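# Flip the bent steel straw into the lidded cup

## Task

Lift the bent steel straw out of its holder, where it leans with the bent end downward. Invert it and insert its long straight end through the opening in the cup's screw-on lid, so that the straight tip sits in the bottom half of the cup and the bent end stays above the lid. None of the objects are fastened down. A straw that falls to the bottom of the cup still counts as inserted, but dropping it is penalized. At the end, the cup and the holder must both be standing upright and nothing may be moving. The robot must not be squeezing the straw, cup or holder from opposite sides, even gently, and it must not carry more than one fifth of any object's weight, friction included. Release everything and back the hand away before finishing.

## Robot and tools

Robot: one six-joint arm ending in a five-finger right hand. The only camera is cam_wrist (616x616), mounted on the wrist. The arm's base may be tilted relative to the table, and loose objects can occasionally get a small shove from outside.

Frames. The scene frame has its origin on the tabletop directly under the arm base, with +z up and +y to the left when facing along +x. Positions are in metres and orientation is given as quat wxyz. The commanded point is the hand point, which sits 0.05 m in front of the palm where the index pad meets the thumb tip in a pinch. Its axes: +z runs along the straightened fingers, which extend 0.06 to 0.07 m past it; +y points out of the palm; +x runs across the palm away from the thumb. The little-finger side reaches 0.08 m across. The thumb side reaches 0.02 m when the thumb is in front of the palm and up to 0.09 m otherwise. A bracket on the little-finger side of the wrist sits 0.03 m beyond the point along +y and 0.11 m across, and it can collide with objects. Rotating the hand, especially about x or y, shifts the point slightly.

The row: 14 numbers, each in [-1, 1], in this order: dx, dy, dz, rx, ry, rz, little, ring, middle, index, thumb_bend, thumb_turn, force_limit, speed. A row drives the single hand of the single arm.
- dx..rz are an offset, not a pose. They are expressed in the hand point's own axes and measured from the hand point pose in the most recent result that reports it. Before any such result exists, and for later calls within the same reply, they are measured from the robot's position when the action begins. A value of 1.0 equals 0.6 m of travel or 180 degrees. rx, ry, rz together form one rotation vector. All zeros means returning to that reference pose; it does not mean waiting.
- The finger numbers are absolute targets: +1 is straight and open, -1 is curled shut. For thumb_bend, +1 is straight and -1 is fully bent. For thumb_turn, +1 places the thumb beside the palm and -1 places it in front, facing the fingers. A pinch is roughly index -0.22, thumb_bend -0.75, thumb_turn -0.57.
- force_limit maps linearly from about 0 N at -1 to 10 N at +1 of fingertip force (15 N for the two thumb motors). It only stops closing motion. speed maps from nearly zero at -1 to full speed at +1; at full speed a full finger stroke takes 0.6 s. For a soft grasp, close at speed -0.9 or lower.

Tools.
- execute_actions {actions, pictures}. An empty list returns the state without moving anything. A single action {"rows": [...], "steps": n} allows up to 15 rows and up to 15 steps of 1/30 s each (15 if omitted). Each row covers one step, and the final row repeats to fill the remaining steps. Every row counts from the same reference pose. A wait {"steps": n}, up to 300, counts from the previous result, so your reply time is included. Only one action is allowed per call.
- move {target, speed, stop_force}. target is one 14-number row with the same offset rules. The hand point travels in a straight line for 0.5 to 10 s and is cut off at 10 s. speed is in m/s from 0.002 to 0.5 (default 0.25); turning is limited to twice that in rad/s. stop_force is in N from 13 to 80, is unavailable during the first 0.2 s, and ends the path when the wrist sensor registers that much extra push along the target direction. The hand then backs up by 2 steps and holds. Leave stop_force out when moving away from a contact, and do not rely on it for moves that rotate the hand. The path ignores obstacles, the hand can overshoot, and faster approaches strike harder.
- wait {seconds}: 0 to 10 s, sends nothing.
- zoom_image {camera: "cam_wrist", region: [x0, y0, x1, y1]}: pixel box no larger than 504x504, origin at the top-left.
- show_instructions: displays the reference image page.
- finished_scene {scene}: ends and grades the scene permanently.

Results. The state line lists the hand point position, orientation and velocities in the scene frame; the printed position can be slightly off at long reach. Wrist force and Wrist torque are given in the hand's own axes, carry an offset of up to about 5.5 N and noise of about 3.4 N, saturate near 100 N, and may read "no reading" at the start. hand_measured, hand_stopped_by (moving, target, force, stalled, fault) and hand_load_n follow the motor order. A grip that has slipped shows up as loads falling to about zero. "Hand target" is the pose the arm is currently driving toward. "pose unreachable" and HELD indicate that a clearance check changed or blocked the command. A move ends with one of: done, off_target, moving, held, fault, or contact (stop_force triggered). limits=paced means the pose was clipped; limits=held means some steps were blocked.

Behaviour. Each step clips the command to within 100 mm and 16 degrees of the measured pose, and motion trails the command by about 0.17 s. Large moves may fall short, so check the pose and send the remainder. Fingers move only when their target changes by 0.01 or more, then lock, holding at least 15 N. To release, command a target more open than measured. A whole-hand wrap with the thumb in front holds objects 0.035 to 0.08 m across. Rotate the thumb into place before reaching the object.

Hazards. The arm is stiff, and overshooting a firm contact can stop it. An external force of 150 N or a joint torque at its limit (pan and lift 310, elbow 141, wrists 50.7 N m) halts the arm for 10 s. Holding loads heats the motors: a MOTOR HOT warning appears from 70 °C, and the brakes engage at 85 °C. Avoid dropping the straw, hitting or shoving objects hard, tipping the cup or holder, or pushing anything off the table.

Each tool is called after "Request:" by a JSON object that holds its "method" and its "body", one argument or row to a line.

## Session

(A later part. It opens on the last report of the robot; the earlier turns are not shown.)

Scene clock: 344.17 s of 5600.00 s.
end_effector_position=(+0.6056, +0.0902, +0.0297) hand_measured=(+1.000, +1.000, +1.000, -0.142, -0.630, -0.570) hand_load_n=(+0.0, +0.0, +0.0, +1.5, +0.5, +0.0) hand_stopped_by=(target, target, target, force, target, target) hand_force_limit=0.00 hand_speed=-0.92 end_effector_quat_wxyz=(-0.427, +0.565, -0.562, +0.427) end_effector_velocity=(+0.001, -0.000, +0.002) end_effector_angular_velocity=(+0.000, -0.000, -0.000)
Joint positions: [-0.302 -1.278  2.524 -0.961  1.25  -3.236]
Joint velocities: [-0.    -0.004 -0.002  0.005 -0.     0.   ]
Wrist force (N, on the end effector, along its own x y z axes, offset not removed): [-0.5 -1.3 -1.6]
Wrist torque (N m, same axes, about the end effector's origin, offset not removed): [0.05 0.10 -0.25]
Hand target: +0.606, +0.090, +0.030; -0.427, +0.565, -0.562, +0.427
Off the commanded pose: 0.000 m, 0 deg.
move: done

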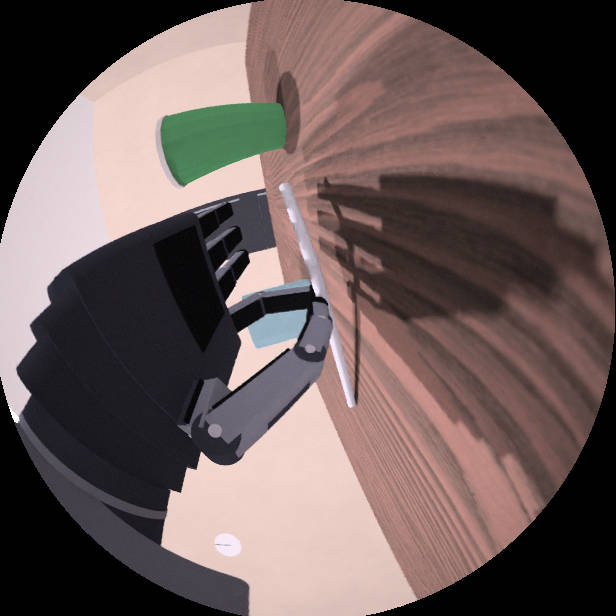

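Request:
{"method": "move", "body": {
  "target": [0,0.0298,0.009,0,0,0,1,1,1,-0.4,-0.63,-0.57,0,-0.92],
  "speed": 0.015
}}

Request:
{"method": "move", "body": {
  "target": [0,0,0,0,0,0,1,1,1,-0.1,-0.58,-0.57,0,-0.9]
}}

Request:
{"method": "move", "body": {
  "target": [0,0.008,0.0023,0,0,0,1,1,1,-0.1,-0.58,-0.57,0,-0.9],
  "speed": 0.003,
  "stop_force": 13
}}

Request:
{"method": "move", "body": {
  "target": [0,-0.0007,-0.0002,0,0,0,1,1,1,-0.1,-0.58,-0.57,0,-0.9]
}}

Request:
{"method": "move", "body": {
  "target": [0,0,0,0,0,0,1,1,1,-0.4,-0.58,-0.57,0.2,-0.92]
}}

Request:
{"method": "move", "body": {
  "target": [0,-0.03,-0.009,0,0,0,1,1,1,-0.4,-0.58,-0.57,0.2,-0.92],
  "speed": 0.02
}}

Scene clock: 357.67 s of 5600.00 s.
end_effector_position=(+0.6060, +0.0902, +0.0111) hand_measured=(+1.000, +1.000, +1.000, -0.142, -0.632, -0.570) hand_load_n=(+0.0, +0.0, +0.0, +1.0, -2.5, +0.0) hand_stopped_by=(target, target, target, force, target, target) hand_force_limit=0.00 hand_speed=-0.92 end_effector_quat_wxyz=(-0.427, +0.565, -0.562, +0.427) end_effector_velocity=(+0.000, -0.000, -0.002) end_effector_angular_velocity=(+0.000, +0.001, -0.000)
Joint positions: [-0.302 -1.228  2.526 -1.013  1.25  -3.236]
Joint velocities: [ 0.     0.006 -0.    -0.005  0.     0.   ]
Wrist force (N, on the end effector, along its own x y z axes, offset not removed): [-0.7 -6.1 -4.7]
Wrist torque (N m, same axes, about the end effector's origin, offset not removed): [0.29 0.04 -0.20]
Hand target: +0.606, +0.090, +0.011; -0.427, +0.565, -0.562, +0.427
Off the commanded pose: 0.000 m, 0 deg.
After step 90, 9.00 s passed at rest.
move: done

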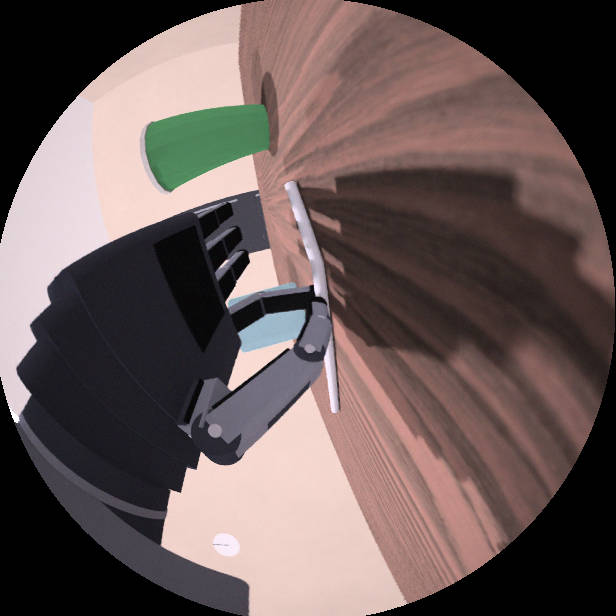

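Scene clock: 358.37 s of 5600.00 s.
end_effector_position=(+0.6059, +0.0902, +0.0111) hand_measured=(+1.000, +1.000, +1.000, -0.100, -0.580, -0.570) hand_load_n=(+0.0, +0.0, +0.0, -1.0, +0.0, +0.0) hand_stopped_by=(target, target, target, target, target, target) hand_force_limit=0.00 hand_speed=-0.90 end_effector_quat_wxyz=(-0.427, +0.565, -0.562, +0.427) end_effector_velocity=(+0.000, +0.000, -0.000) end_effector_angular_velocity=(+0.000, +0.000, +0.000)
Joint positions: [-0.302 -1.228  2.527 -1.013  1.25  -3.236]
Joint velocities: [ 0.     0.001 -0.    -0.     0.    -0.   ]
Wrist force (N, on the end effector, along its own x y z axes, offset not removed): [-1.0 -1.1 -2.3]
Wrist torque (N m, same axes, about the end effector's origin, offset not removed): [0.25 0.14 -0.22]
Hand target: +0.606, +0.090, +0.011; -0.427, +0.565, -0.562, +0.427
Off the commanded pose: 0.000 m, 0 deg.
move: done

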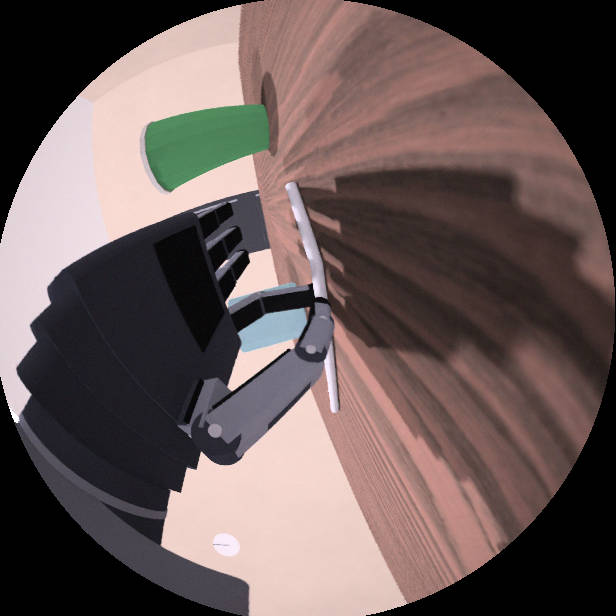

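Scene clock: 358.93 s of 5600.00 s.
end_effector_position=(+0.6060, +0.0902, +0.0105) hand_measured=(+1.000, +1.000, +1.000, -0.100, -0.580, -0.570) hand_load_n=(+0.0, +0.0, +0.0, -2.5, +0.0, +0.0) hand_stopped_by=(target, target, target, target, target, target) hand_force_limit=0.00 hand_speed=-0.90 end_effector_quat_wxyz=(-0.427, +0.565, -0.562, +0.427) end_effector_velocity=(-0.000, +0.000, +0.001) end_effector_angular_velocity=(+0.000, +0.001, -0.000)
Joint positions: [-0.302 -1.226  2.527 -1.015  1.25  -3.236]
Joint velocities: [ 0.    -0.003  0.     0.003  0.    -0.   ]
Wrist force (N, on the end effector, along its own x y z axes, offset not removed): [-2.3 -18.6 -9.4]
Wrist torque (N m, same axes, about the end effector's origin, offset not removed): [0.64 0.12 -0.21]
Hand target: +0.606, +0.090, +0.011; -0.427, +0.565, -0.562, +0.427
Off the commanded pose: 0.004 m, 0 deg.
move: contact

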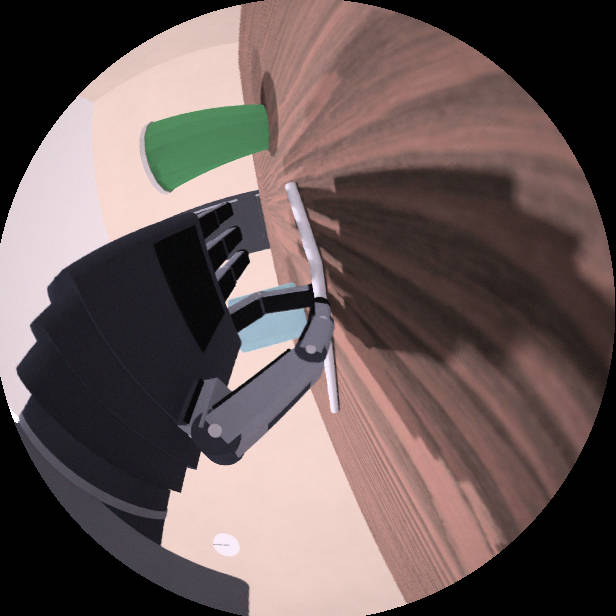

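Scene clock: 359.63 s of 5600.00 s.
end_effector_position=(+0.6060, +0.0902, +0.0109) hand_measured=(+1.000, +1.000, +1.000, -0.100, -0.580, -0.570) hand_load_n=(+0.0, +0.0, +0.0, -1.5, +0.0, +0.0) hand_stopped_by=(target, target, target, target, target, target) hand_force_limit=0.00 hand_speed=-0.90 end_effector_quat_wxyz=(-0.427, +0.565, -0.562, +0.427) end_effector_velocity=(-0.000, +0.000, +0.000) end_effector_angular_velocity=(-0.000, -0.000, +0.001)
Joint positions: [-0.302 -1.227  2.527 -1.014  1.25  -3.236]
Joint velocities: [ 0.001 -0.    -0.     0.     0.     0.   ]
Wrist force (N, on the end effector, along its own x y z axes, offset not removed): [-1.7 -6.3 -3.5]
Wrist torque (N m, same axes, about the end effector's origin, offset not removed): [0.21 0.13 -0.27]
Hand target: +0.606, +0.090, +0.011; -0.427, +0.565, -0.562, +0.427
Off the commanded pose: 0.000 m, 0 deg.
move: done

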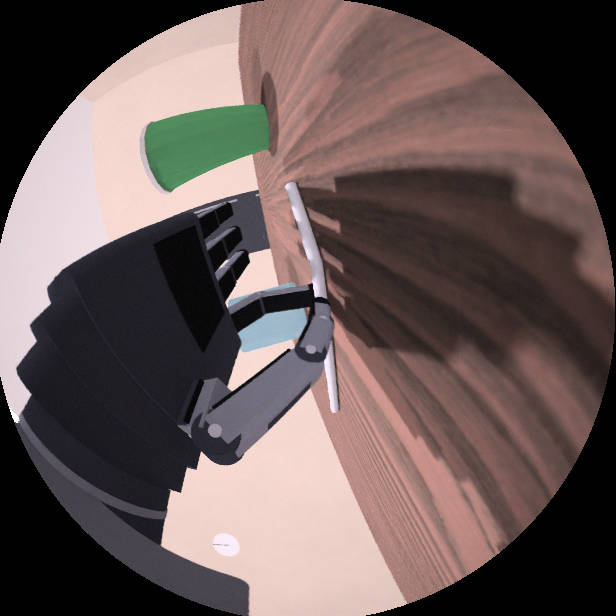

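Scene clock: 360.23 s of 5600.00 s.
end_effector_position=(+0.6060, +0.0902, +0.0109) hand_measured=(+1.000, +1.000, +1.000, -0.146, -0.580, -0.570) hand_load_n=(+0.0, +0.0, +0.0, +6.0, +1.0, +0.5) hand_stopped_by=(target, target, target, force, target, target) hand_force_limit=0.20 hand_speed=-0.92 end_effector_quat_wxyz=(-0.427, +0.565, -0.562, +0.427) end_effector_velocity=(+0.001, -0.000, +0.000) end_effector_angular_velocity=(-0.000, -0.001, -0.000)
Joint positions: [-0.302 -1.227  2.527 -1.014  1.25  -3.236]
Joint velocities: [-0.     0.    -0.001 -0.     0.    -0.   ]
Wrist force (N, on the end effector, along its own x y z axes, offset not removed): [-1.1 -6.5 2.3]
Wrist torque (N m, same axes, about the end effector's origin, offset not removed): [0.25 0.01 -0.23]
Hand target: +0.606, +0.090, +0.011; -0.427, +0.565, -0.562, +0.427
Off the commanded pose: 0.000 m, 0 deg.
move: done

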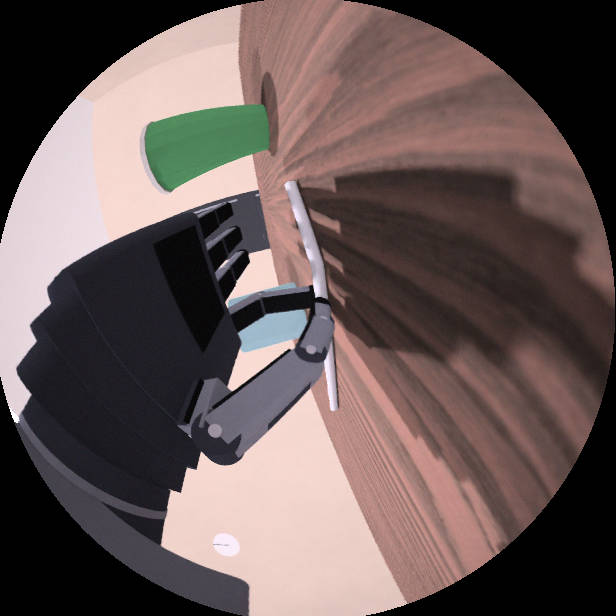

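Scene clock: 361.47 s of 5600.00 s.
end_effector_position=(+0.6057, +0.0902, +0.0296) hand_measured=(+1.000, +1.000, +1.000, -0.146, -0.578, -0.570) hand_load_n=(+0.0, +0.0, +0.0, +4.5, +2.0, +0.5) hand_stopped_by=(target, target, target, force, target, target) hand_force_limit=0.20 hand_speed=-0.92 end_effector_quat_wxyz=(-0.427, +0.565, -0.562, +0.427) end_effector_velocity=(+0.000, -0.000, +0.002) end_effector_angular_velocity=(-0.000, +0.000, -0.000)
Joint positions: [-0.302 -1.278  2.524 -0.961  1.25  -3.236]
Joint velocities: [-0.    -0.004 -0.001  0.005 -0.    -0.   ]
Wrist force (N, on the end effector, along its own x y z axes, offset not removed): [-0.5 0.6 -1.3]
Wrist torque (N m, same axes, about the end effector's origin, offset not removed): [0.27 -0.01 -0.12]
Hand target: +0.606, +0.090, +0.030; -0.427, +0.565, -0.562, +0.427
Off the commanded pose: 0.000 m, 0 deg.
move: done

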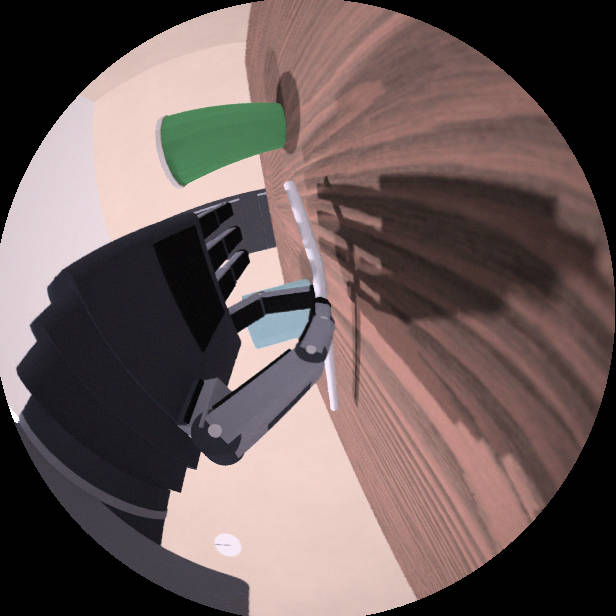

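Request:
{"method": "execute_actions", "body": {
  "actions": []
}}

Request:
{"method": "move", "body": {
  "target": [0,-0.48,-0.135,0,0,0,1,1,1,-0.4,-0.58,-0.57,0.2,-0.92],
  "speed": 0.08
}}

Scene clock: 381.90 s of 5600.00 s.
end_effector_position=(+0.6056, +0.0902, +0.0297) hand_measured=(+1.000, +1.000, +1.000, -0.146, -0.578, -0.570) hand_load_n=(+0.0, +0.0, +0.0, +4.5, +2.0, +0.5) hand_stopped_by=(target, target, target, force, target, target) hand_force_limit=0.20 hand_speed=-0.92 end_effector_quat_wxyz=(-0.427, +0.565, -0.562, +0.427) end_effector_velocity=(-0.001, +0.000, +0.000) end_effector_angular_velocity=(+0.000, +0.000, -0.000)
Joint positions: [-0.302 -1.278  2.524 -0.96   1.25  -3.236]
Joint velocities: [-0.    -0.001  0.001  0.     0.     0.   ]
Wrist force (N, on the end effector, along its own x y z axes, offset not removed): [-0.5 1.7 -0.5]
Wrist torque (N m, same axes, about the end effector's origin, offset not removed): [0.33 0.05 -0.08]
Hand target: +0.606, +0.090, +0.030; -0.427, +0.565, -0.562, +0.427
Off the commanded pose: 0.000 m, 0 deg.
Steps of this call (steps 1 to 90: nothing new was sent; then 17.43 s passed at rest). Readings (end_effector_position | what the end effector reports):
1: (+0.6056, +0.0902, +0.0296) | hand_measured=(+1.000, +1.000, +1.000, -0.146, -0.578, -0.570) hand_load_n=(+0.0, +0.0, +0.0, +4.5, +2.0, +0.5) hand_stopped_by=(target, target, target, force, target, target) hand_force_limit=0.20 hand_speed=-0.92
2: (+0.6056, +0.0902, +0.0297) | hand_measured=(+1.000, +1.000, +1.000, -0.146, -0.578, -0.570) hand_load_n=(+0.0, +0.0, +0.0, +4.5, +2.0, +0.5) hand_stopped_by=(target, target, target, force, target, target) hand_force_limit=0.20 hand_speed=-0.92
4: (+0.6056, +0.0902, +0.0297) | hand_measured=(+1.000, +1.000, +1.000, -0.146, -0.578, -0.570) hand_load_n=(+0.0, +0.0, +0.0, +4.5, +2.0, +0.5) hand_stopped_by=(target, target, target, force, target, target) hand_force_limit=0.20 hand_speed=-0.92
8: (+0.6056, +0.0902, +0.0297) | hand_measured=(+1.000, +1.000, +1.000, -0.146, -0.578, -0.570) hand_load_n=(+0.0, +0.0, +0.0, +4.5, +2.0, +0.5) hand_stopped_by=(target, target, target, force, target, target) hand_force_limit=0.20 hand_speed=-0.92
90: the state above

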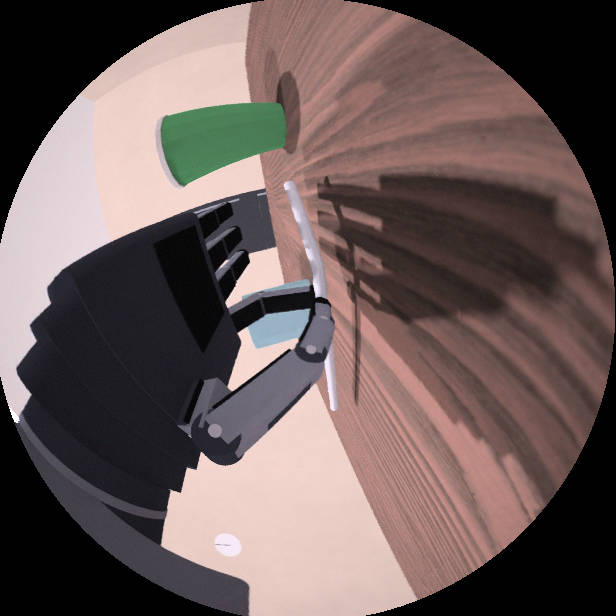

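Scene clock: 386.07 s of 5600.00 s.
end_effector_position=(+0.6054, +0.0903, +0.3291) hand_measured=(+1.000, +1.000, +1.000, -0.146, -0.578, -0.570) hand_load_n=(+0.0, +0.0, +0.0, +4.5, +2.0, +0.5) hand_stopped_by=(target, target, target, force, target, target) hand_force_limit=0.20 hand_speed=-0.92 end_effector_quat_wxyz=(-0.427, +0.565, -0.562, +0.427) end_effector_velocity=(-0.001, +0.000, +0.001) end_effector_angular_velocity=(+0.001, +0.002, +0.001)
Joint positions: [-0.302 -1.83   2.279 -0.163  1.25  -3.236]
Joint velocities: [ 0.    -0.001 -0.002  0.005 -0.    -0.   ]
Wrist force (N, on the end effector, along its own x y z axes, offset not removed): [-3.1 3.0 -2.0]
Wrist torque (N m, same axes, about the end effector's origin, offset not removed): [0.71 0.42 -0.32]
Hand target: +0.605, +0.090, +0.329; -0.427, +0.565, -0.562, +0.427
Off the commanded pose: 0.000 m, 0 deg.
move: done

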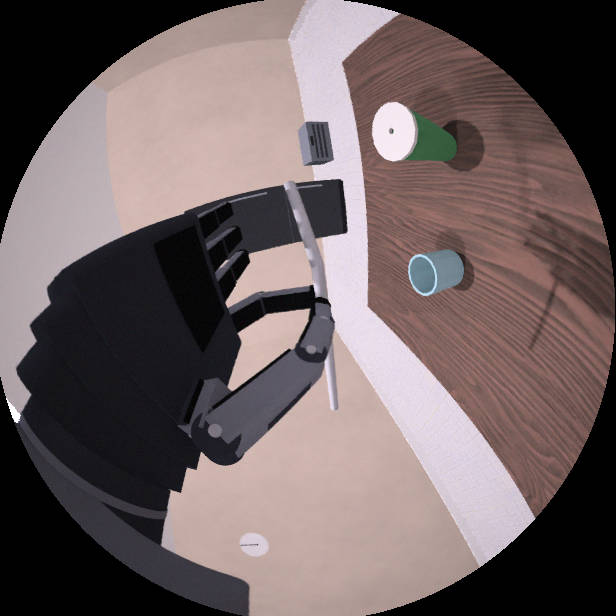

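Request:
{"method": "move", "body": {
  "target": [0.283,-0.072,0.135,0.12,0.121,-0.489,1,1,1,-0.4,-0.58,-0.57,0.2,-0.92],
  "speed": 0.15
}}

Scene clock: 402.93 s of 5600.00 s.
end_effector_position=(+0.6956, -0.0791, +0.3489) hand_measured=(+1.000, +1.000, +1.000, -0.146, -0.578, -0.570) hand_load_n=(+0.0, +0.0, +0.0, +4.5, +2.0, +0.5) hand_stopped_by=(target, target, target, force, target, target) hand_force_limit=0.20 hand_speed=-0.92 end_effector_quat_wxyz=(-0.000, +0.630, -0.000, +0.777) end_effector_velocity=(+0.001, -0.001, +0.000) end_effector_angular_velocity=(-0.009, -0.003, +0.001)
Joint positions: [-0.435 -1.645  2.422 -1.013  1.118 -4.607]
Joint velocities: [-0.003  0.004 -0.    -0.007 -0.005 -0.007]
Wrist force (N, on the end effector, along its own x y z axes, offset not removed): [-1.4 1.4 -1.1]
Wrist torque (N m, same axes, about the end effector's origin, offset not removed): [0.47 0.00 -0.16]
Hand target: +0.696, -0.079, +0.349; -0.000, +0.629, +0.000, +0.777
Off the commanded pose: 0.000 m, 0 deg.
After step 90, 8.03 s passed at rest.
move: done

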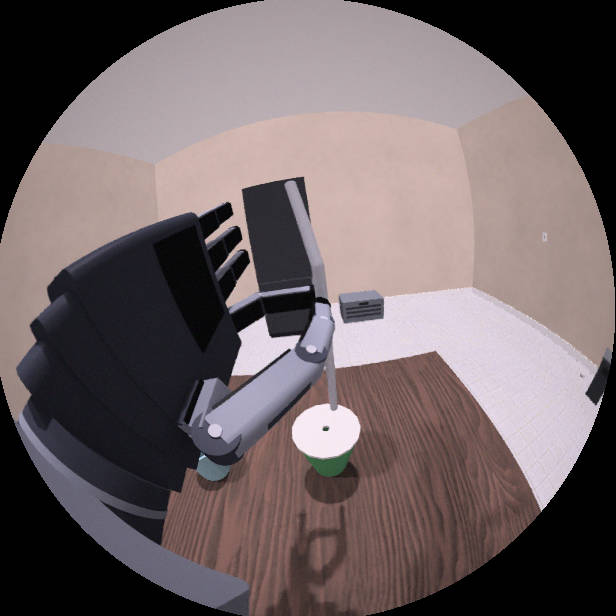

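Request:
{"method": "move", "body": {
  "target": [-0.049,-0.018,-0.0104,0,0,0,1,1,1,-0.4,-0.58,-0.57,0.2,-0.92],
  "speed": 0.03
}}

Request:
{"method": "zoom_image", "body": {
  "camera": "cam_wrist",
  "region": [250,320,410,480]
}}

Scene clock: 414.87 s of 5600.00 s.
end_effector_position=(+0.6956, -0.0683, +0.3190) hand_measured=(+1.000, +1.000, +1.000, -0.146, -0.578, -0.570) hand_load_n=(+0.0, +0.0, +0.0, +4.5, +2.0, +0.5) hand_stopped_by=(target, target, target, force, target, target) hand_force_limit=0.20 hand_speed=-0.92 end_effector_quat_wxyz=(-0.000, +0.630, -0.000, +0.777) end_effector_velocity=(-0.000, +0.000, +0.001) end_effector_angular_velocity=(-0.002, -0.003, -0.001)
Joint positions: [-0.41  -1.591  2.447 -1.091  1.142 -4.614]
Joint velocities: [ 0.001 -0.001  0.002 -0.005  0.001 -0.   ]
Wrist force (N, on the end effector, along its own x y z axes, offset not removed): [-0.6 2.2 -1.5]
Wrist torque (N m, same axes, about the end effector's origin, offset not removed): [0.63 -0.01 -0.16]
Hand target: +0.696, -0.068, +0.319; -0.000, +0.630, -0.000, +0.777
Off the commanded pose: 0.000 m, 0 deg.
After step 90, 7.53 s passed at rest.
move: done

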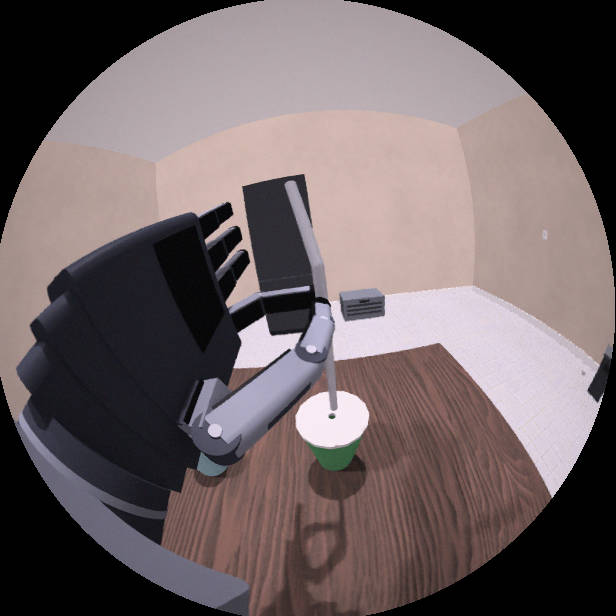

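Region (250, 320, 410, 480) of cam_wrist's 616x616 image, scaled by 3.150, with more detail than that image has.

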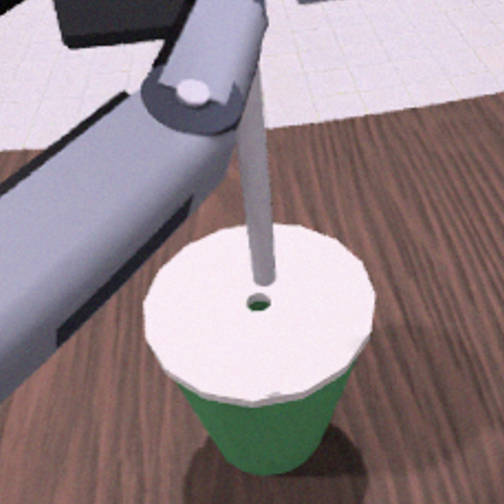

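Request:
{"method": "move", "body": {
  "target": [-0.0196,-0.005,-0.0042,0,0,0,1,1,1,-0.4,-0.58,-0.57,0.2,-0.92],
  "speed": 0.015
}}

Request:
{"method": "zoom_image", "body": {
  "camera": "cam_wrist",
  "region": [280,360,390,470]
}}

Scene clock: 422.00 s of 5600.00 s.
end_effector_position=(+0.6956, -0.0653, +0.3071) hand_measured=(+1.000, +1.000, +1.000, -0.146, -0.578, -0.570) hand_load_n=(+0.0, +0.0, +0.0, +4.5, +2.0, +0.5) hand_stopped_by=(target, target, target, force, target, target) hand_force_limit=0.20 hand_speed=-0.92 end_effector_quat_wxyz=(-0.000, +0.630, -0.000, +0.777) end_effector_velocity=(+0.000, +0.001, -0.001) end_effector_angular_velocity=(-0.000, -0.001, +0.001)
Joint positions: [-0.403 -1.567  2.457 -1.122  1.149 -4.615]
Joint velocities: [ 0.001  0.003  0.001 -0.005  0.001 -0.   ]
Wrist force (N, on the end effector, along its own x y z axes, offset not removed): [-3.3 -0.3 -2.0]
Wrist torque (N m, same axes, about the end effector's origin, offset not removed): [0.24 0.43 -0.33]
Hand target: +0.696, -0.065, +0.307; -0.000, +0.630, -0.000, +0.777
Off the commanded pose: 0.000 m, 0 deg.
After step 90, 3.07 s passed at rest.
move: done

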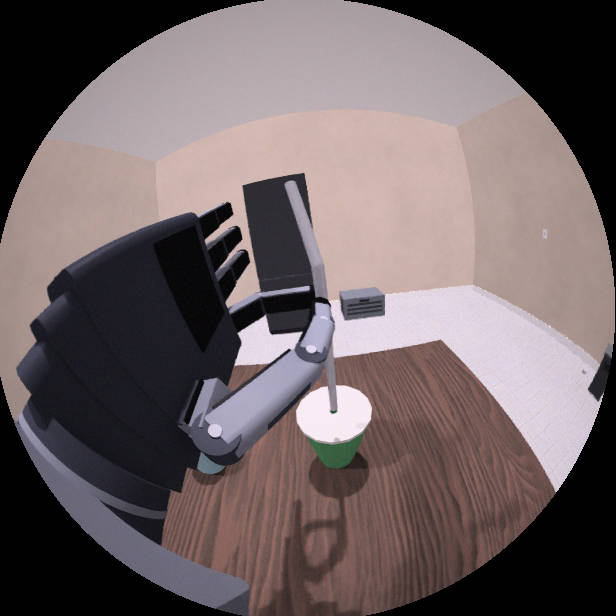

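Region (280, 360, 390, 470) of cam_wrist's 616x616 image, scaled by 4.582, with more detail than that image has.

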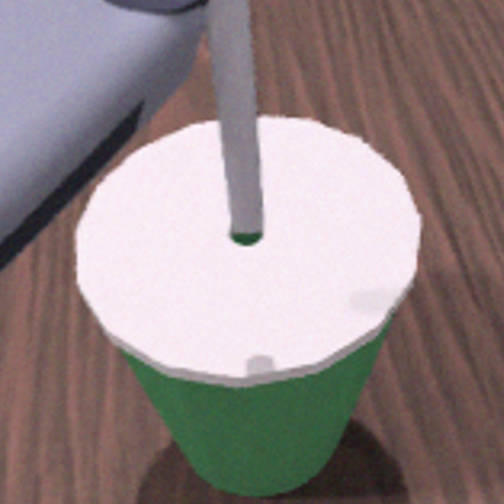

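Request:
{"method": "move", "body": {
  "target": [-0.038,0.002,0.019,0,0,0,1,1,1,-0.4,-0.58,-0.57,0.2,-0.92],
  "speed": 0.015
}}

Request:
{"method": "zoom_image", "body": {
  "camera": "cam_wrist",
  "region": [280,360,390,470]
}}

Scene clock: 435.67 s of 5600.00 s.
end_effector_position=(+0.7114, -0.0665, +0.2872) hand_measured=(+1.000, +1.000, +1.000, -0.146, -0.578, -0.570) hand_load_n=(+0.0, +0.0, +0.0, +4.5, +2.0, +0.5) hand_stopped_by=(target, target, target, force, target, target) hand_force_limit=0.20 hand_speed=-0.92 end_effector_quat_wxyz=(-0.000, +0.630, -0.000, +0.777) end_effector_velocity=(+0.002, -0.001, -0.001) end_effector_angular_velocity=(-0.001, -0.001, -0.000)
Joint positions: [-0.389 -1.5    2.442 -1.173  1.162 -4.619]
Joint velocities: [ 0.001  0.005 -0.002 -0.004  0.001 -0.   ]
Wrist force (N, on the end effector, along its own x y z axes, offset not removed): [-1.4 1.2 -2.3]
Wrist torque (N m, same axes, about the end effector's origin, offset not removed): [0.48 0.16 -0.13]
Hand target: +0.711, -0.066, +0.287; -0.000, +0.630, -0.000, +0.777
Off the commanded pose: 0.000 m, 0 deg.
After step 90, 8.73 s passed at rest.
move: done

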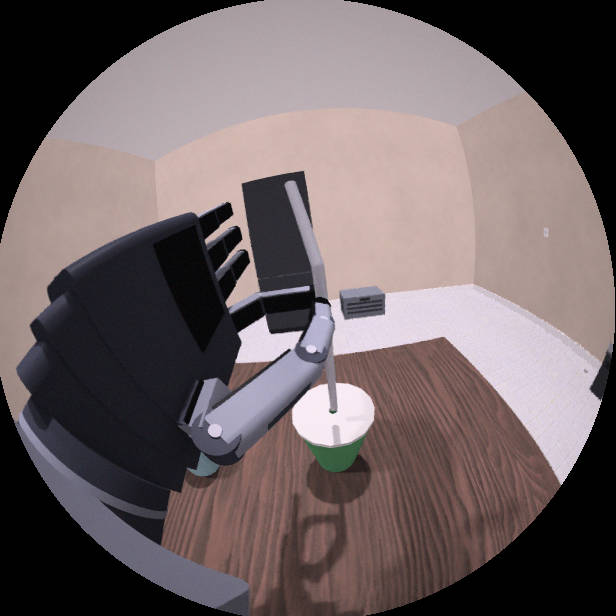

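Region (280, 360, 390, 470) of cam_wrist's 616x616 image, scaled by 4.582, with more detail than that image has.

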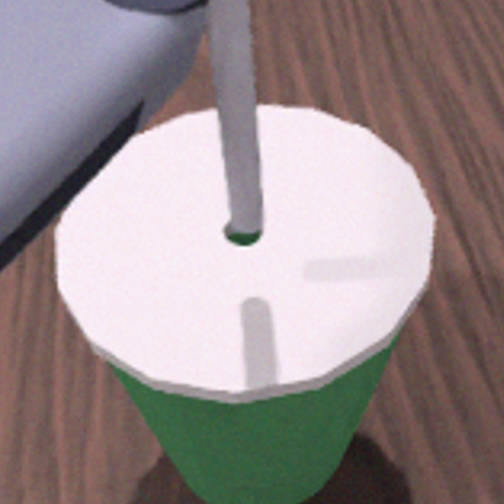

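Request:
{"method": "move", "body": {
  "target": [-0.024,-0.002,0.017,0,0,0,1,1,1,-0.4,-0.58,-0.57,0.2,-0.92],
  "speed": 0.015
}}

Request:
{"method": "zoom_image", "body": {
  "camera": "cam_wrist",
  "region": [280,360,390,470]
}}

Scene clock: 444.53 s of 5600.00 s.
end_effector_position=(+0.7242, -0.0652, +0.2753) hand_measured=(+1.000, +1.000, +1.000, -0.146, -0.578, -0.570) hand_load_n=(+0.0, +0.0, +0.0, +4.5, +2.0, +0.5) hand_stopped_by=(target, target, target, force, target, target) hand_force_limit=0.20 hand_speed=-0.92 end_effector_quat_wxyz=(-0.000, +0.630, -0.000, +0.777) end_effector_velocity=(+0.000, +0.000, -0.002) end_effector_angular_velocity=(+0.001, +0.002, -0.000)
Joint positions: [-0.374 -1.455  2.425 -1.2    1.177 -4.623]
Joint velocities: [ 0.001  0.004 -0.    -0.002  0.001 -0.   ]
Wrist force (N, on the end effector, along its own x y z axes, offset not removed): [0.4 1.2 0.0]
Wrist torque (N m, same axes, about the end effector's origin, offset not removed): [0.37 -0.24 -0.09]
Hand target: +0.724, -0.065, +0.275; -0.000, +0.630, -0.000, +0.777
Off the commanded pose: 0.000 m, 0 deg.
After step 90, 4.43 s passed at rest.
move: done

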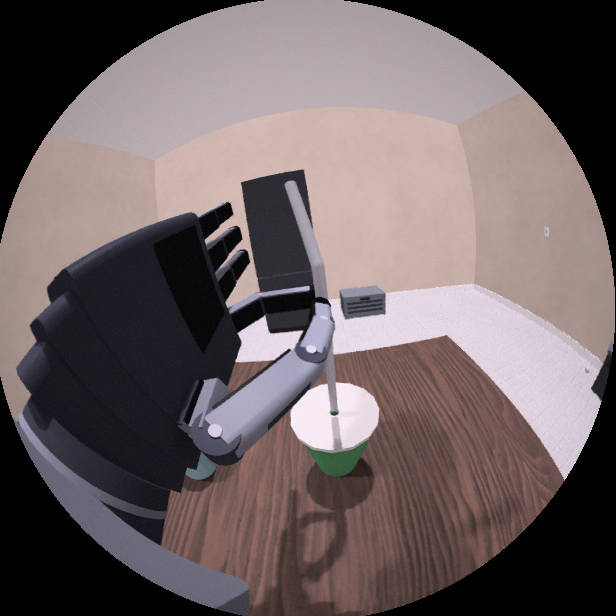

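Region (280, 360, 390, 470) of cam_wrist's 616x616 image, scaled by 4.582, with more detail than that image has.

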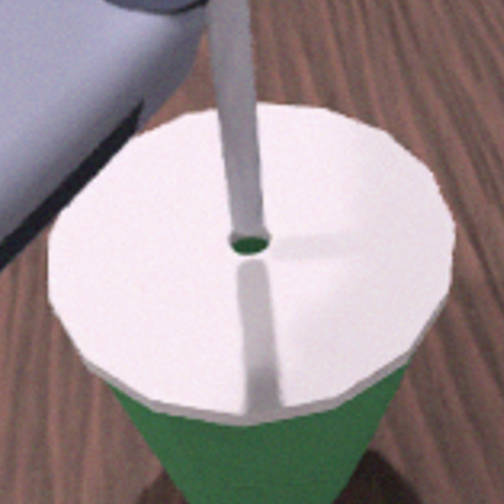

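Request:
{"method": "move", "body": {
  "target": [-0.011,0,0.003,0,0,0,1,1,1,-0.4,-0.58,-0.57,0.2,-0.92],
  "speed": 0.01
}}

Request:
{"method": "zoom_image", "body": {
  "camera": "cam_wrist",
  "region": [305,380,365,440]
}}

Scene clock: 451.83 s of 5600.00 s.
end_effector_position=(+0.7273, -0.0652, +0.2693) hand_measured=(+1.000, +1.000, +1.000, -0.146, -0.578, -0.570) hand_load_n=(+0.0, +0.0, +0.0, +4.5, +2.0, +0.5) hand_stopped_by=(target, target, target, force, target, target) hand_force_limit=0.20 hand_speed=-0.92 end_effector_quat_wxyz=(-0.000, +0.630, -0.000, +0.777) end_effector_velocity=(+0.000, +0.000, -0.001) end_effector_angular_velocity=(-0.000, -0.000, +0.000)
Joint positions: [-0.371 -1.438  2.423 -1.214  1.18  -4.623]
Joint velocities: [ 0.001  0.003  0.    -0.004  0.001 -0.   ]
Wrist force (N, on the end effector, along its own x y z axes, offset not removed): [-1.4 0.4 -2.0]
Wrist torque (N m, same axes, about the end effector's origin, offset not removed): [0.29 0.17 -0.25]
Hand target: +0.727, -0.065, +0.269; -0.000, +0.630, -0.000, +0.777
Off the commanded pose: 0.000 m, 0 deg.
After step 90, 3.40 s passed at rest.
move: done

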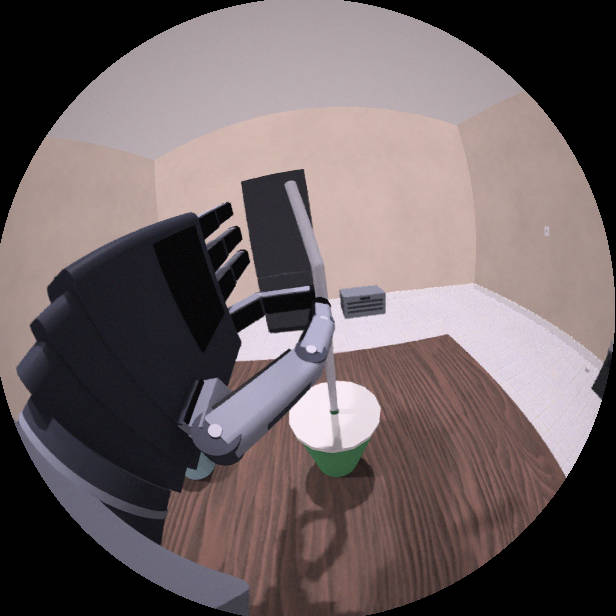

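Region (305, 380, 365, 440) of cam_wrist's 616x616 image, scaled by 8.400, with more detail than that image has.

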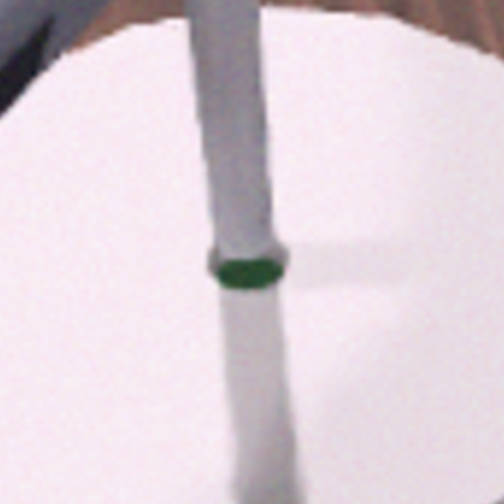

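Request:
{"method": "move", "body": {
  "target": [-0.0165,0.0005,-0.0025,0,0,0,1,1,1,-0.4,-0.58,-0.57,0.2,-0.92],
  "speed": 0.006
}}

Request:
{"method": "zoom_image", "body": {
  "camera": "cam_wrist",
  "region": [305,380,365,440]
}}

Scene clock: 460.00 s of 5600.00 s.
end_effector_position=(+0.7279, -0.0655, +0.2595) hand_measured=(+1.000, +1.000, +1.000, -0.146, -0.578, -0.570) hand_load_n=(+0.0, +0.0, +0.0, +3.5, +1.0, -2.0) hand_stopped_by=(target, target, target, force, target, target) hand_force_limit=0.20 hand_speed=-0.92 end_effector_quat_wxyz=(-0.000, +0.630, -0.000, +0.777) end_effector_velocity=(+0.001, -0.000, -0.001) end_effector_angular_velocity=(-0.000, -0.000, -0.000)
Joint positions: [-0.371 -1.417  2.427 -1.24   1.18  -4.623]
Joint velocities: [-0.     0.003 -0.001 -0.003  0.    -0.   ]
Wrist force (N, on the end effector, along its own x y z axes, offset not removed): [5.1 1.4 -0.4]
Wrist torque (N m, same axes, about the end effector's origin, offset not removed): [0.41 -0.01 -0.13]
Hand target: +0.728, -0.066, +0.259; -0.000, +0.630, -0.000, +0.777
Off the commanded pose: 0.000 m, 0 deg.
After step 90, 3.30 s passed at rest.
move: done

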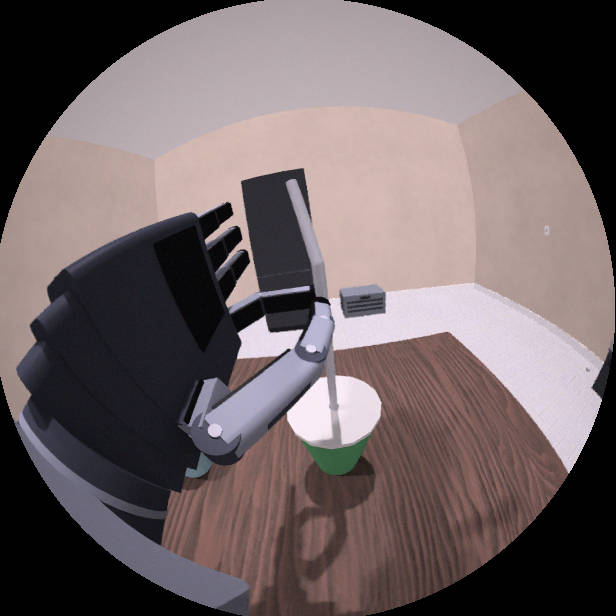

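Region (305, 380, 365, 440) of cam_wrist's 616x616 image, scaled by 8.400, with more detail than that image has.

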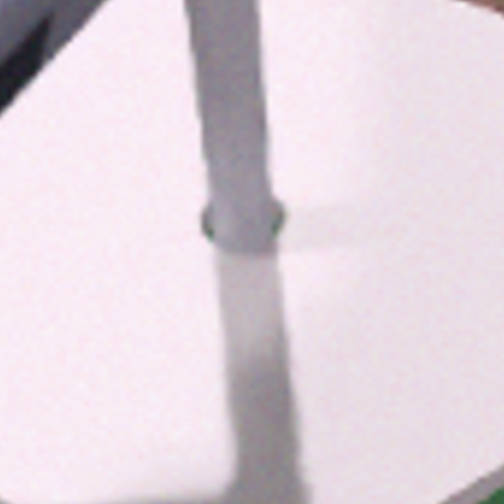

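The tip caught on the near edge, so I'll lift, shift forward and retry.

Request:
{"method": "move", "body": {
  "target": [0.005,0,0.001,0,0,0,1,1,1,-0.4,-0.58,-0.57,0.2,-0.92],
  "speed": 0.006
}}

Request:
{"method": "move", "body": {
  "target": [-0.0008,0,0.004,0,0,0,1,1,1,-0.45,-0.58,-0.57,0.2,-0.92],
  "speed": 0.006
}}

Request:
{"method": "move", "body": {
  "target": [-0.008,0,-0.0017,0,0,0,1,1,1,-0.45,-0.58,-0.57,0.2,-0.92],
  "speed": 0.005
}}

Request:
{"method": "zoom_image", "body": {
  "camera": "cam_wrist",
  "region": [305,380,365,440]
}}

Scene clock: 473.23 s of 5600.00 s.
end_effector_position=(+0.7278, -0.0655, +0.2624) hand_measured=(+1.000, +1.000, +1.000, -0.146, -0.580, -0.570) hand_load_n=(+0.0, +0.0, +0.0, +3.0, +1.0, -0.5) hand_stopped_by=(target, target, target, force, target, target) hand_force_limit=0.20 hand_speed=-0.92 end_effector_quat_wxyz=(-0.000, +0.630, -0.000, +0.777) end_effector_velocity=(+0.000, -0.000, +0.002) end_effector_angular_velocity=(-0.001, -0.002, +0.000)
Joint positions: [-0.371 -1.423  2.426 -1.232  1.18  -4.623]
Joint velocities: [ 0.    -0.004 -0.001  0.003  0.    -0.   ]
Wrist force (N, on the end effector, along its own x y z axes, offset not removed): [-1.2 0.9 0.0]
Wrist torque (N m, same axes, about the end effector's origin, offset not removed): [0.34 0.03 -0.20]
Hand target: +0.728, -0.066, +0.263; -0.000, +0.630, -0.000, +0.777
Off the commanded pose: 0.000 m, 0 deg.
After step 90, 9.50 s passed at rest.
move: done

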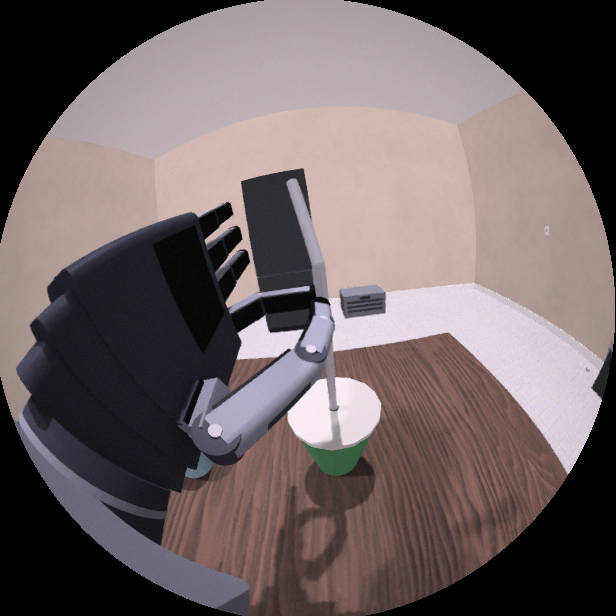

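Scene clock: 473.93 s of 5600.00 s.
end_effector_position=(+0.7302, -0.0655, +0.2624) hand_measured=(+1.000, +1.000, +1.000, -0.154, -0.578, -0.570) hand_load_n=(+0.0, +0.0, +0.0, +5.5, +2.5, -1.0) hand_stopped_by=(target, target, target, force, target, target) hand_force_limit=0.20 hand_speed=-0.92 end_effector_quat_wxyz=(-0.000, +0.630, -0.000, +0.777) end_effector_velocity=(+0.000, +0.001, -0.002) end_effector_angular_velocity=(+0.001, +0.003, +0.000)
Joint positions: [-0.369 -1.42   2.421 -1.231  1.182 -4.624]
Joint velocities: [ 0.001  0.003 -0.     0.001  0.001 -0.   ]
Wrist force (N, on the end effector, along its own x y z axes, offset not removed): [0.0 1.2 -2.3]
Wrist torque (N m, same axes, about the end effector's origin, offset not removed): [0.43 -0.03 -0.13]
Hand target: +0.730, -0.066, +0.262; -0.000, +0.630, -0.000, +0.777
Off the commanded pose: 0.000 m, 0 deg.
move: done

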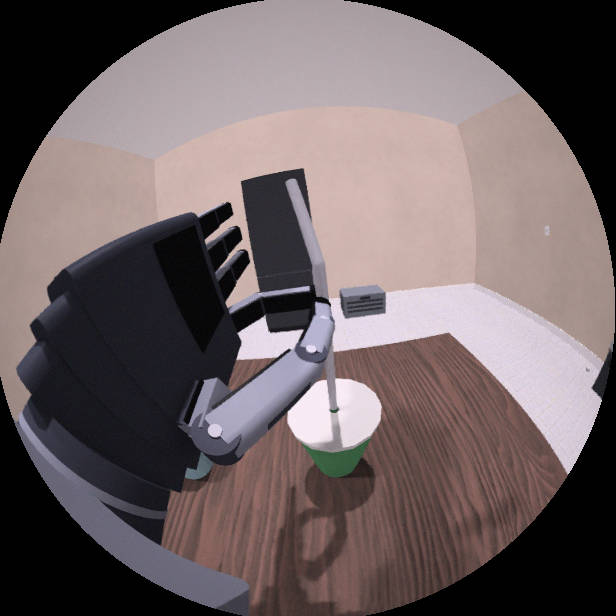

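Scene clock: 475.13 s of 5600.00 s.
end_effector_position=(+0.7302, -0.0655, +0.2576) hand_measured=(+1.000, +1.000, +1.000, -0.154, -0.578, -0.570) hand_load_n=(+0.0, +0.0, +0.0, +5.5, +2.5, -1.0) hand_stopped_by=(target, target, target, force, target, target) hand_force_limit=0.20 hand_speed=-0.92 end_effector_quat_wxyz=(-0.000, +0.630, -0.000, +0.777) end_effector_velocity=(-0.000, +0.000, -0.002) end_effector_angular_velocity=(+0.000, +0.001, +0.000)
Joint positions: [-0.369 -1.41   2.424 -1.244  1.182 -4.624]
Joint velocities: [ 0.     0.003  0.001 -0.002 -0.    -0.   ]
Wrist force (N, on the end effector, along its own x y z axes, offset not removed): [-0.4 -0.2 -1.4]
Wrist torque (N m, same axes, about the end effector's origin, offset not removed): [0.24 0.05 -0.15]
Hand target: +0.730, -0.066, +0.258; -0.000, +0.630, -0.000, +0.777
Off the commanded pose: 0.000 m, 0 deg.
move: done

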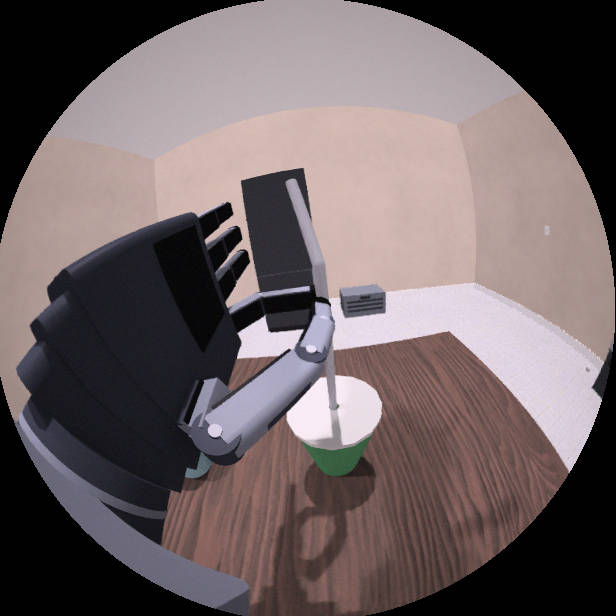

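Region (305, 380, 365, 440) of cam_wrist's 616x616 image, scaled by 8.400, with more detail than that image has.

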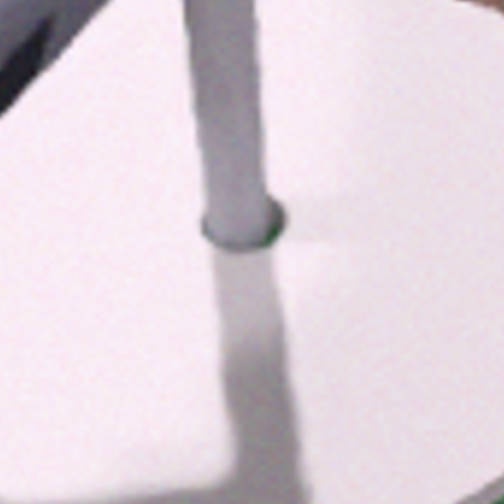

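The tip is in.

Request:
{"method": "move", "body": {
  "target": [-0.033,0.0025,-0.006,0,0,0,1,1,1,-0.45,-0.58,-0.57,0.2,-0.92],
  "speed": 0.01
}}

Request:
{"method": "zoom_image", "body": {
  "camera": "cam_wrist",
  "region": [295,350,375,430]
}}

Scene clock: 483.30 s of 5600.00 s.
end_effector_position=(+0.7308, -0.0670, +0.2376) hand_measured=(+1.000, +1.000, +1.000, -0.154, -0.578, -0.570) hand_load_n=(+0.0, +0.0, +0.0, +6.0, +2.5, -0.5) hand_stopped_by=(target, target, target, force, target, target) hand_force_limit=0.20 hand_speed=-0.92 end_effector_quat_wxyz=(-0.000, +0.630, -0.000, +0.777) end_effector_velocity=(+0.000, -0.001, -0.001) end_effector_angular_velocity=(-0.000, -0.001, -0.001)
Joint positions: [-0.372 -1.366  2.432 -1.296  1.179 -4.623]
Joint velocities: [-0.001  0.003  0.    -0.005 -0.     0.   ]
Wrist force (N, on the end effector, along its own x y z axes, offset not removed): [-1.5 0.3 -1.4]
Wrist torque (N m, same axes, about the end effector's origin, offset not removed): [0.23 0.23 -0.23]
Hand target: +0.731, -0.067, +0.237; -0.000, +0.630, -0.000, +0.777
Off the commanded pose: 0.000 m, 0 deg.
After step 90, 2.93 s passed at rest.
move: done

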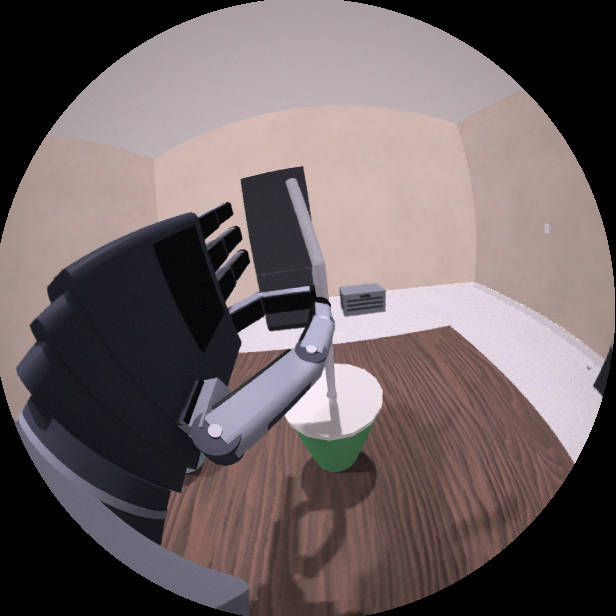

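Region (295, 350, 375, 430) of cam_wrist's 616x616 image, scaled by 6.300, with more detail than that image has.

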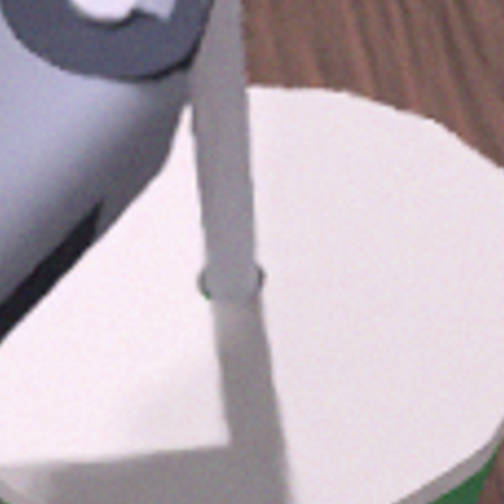

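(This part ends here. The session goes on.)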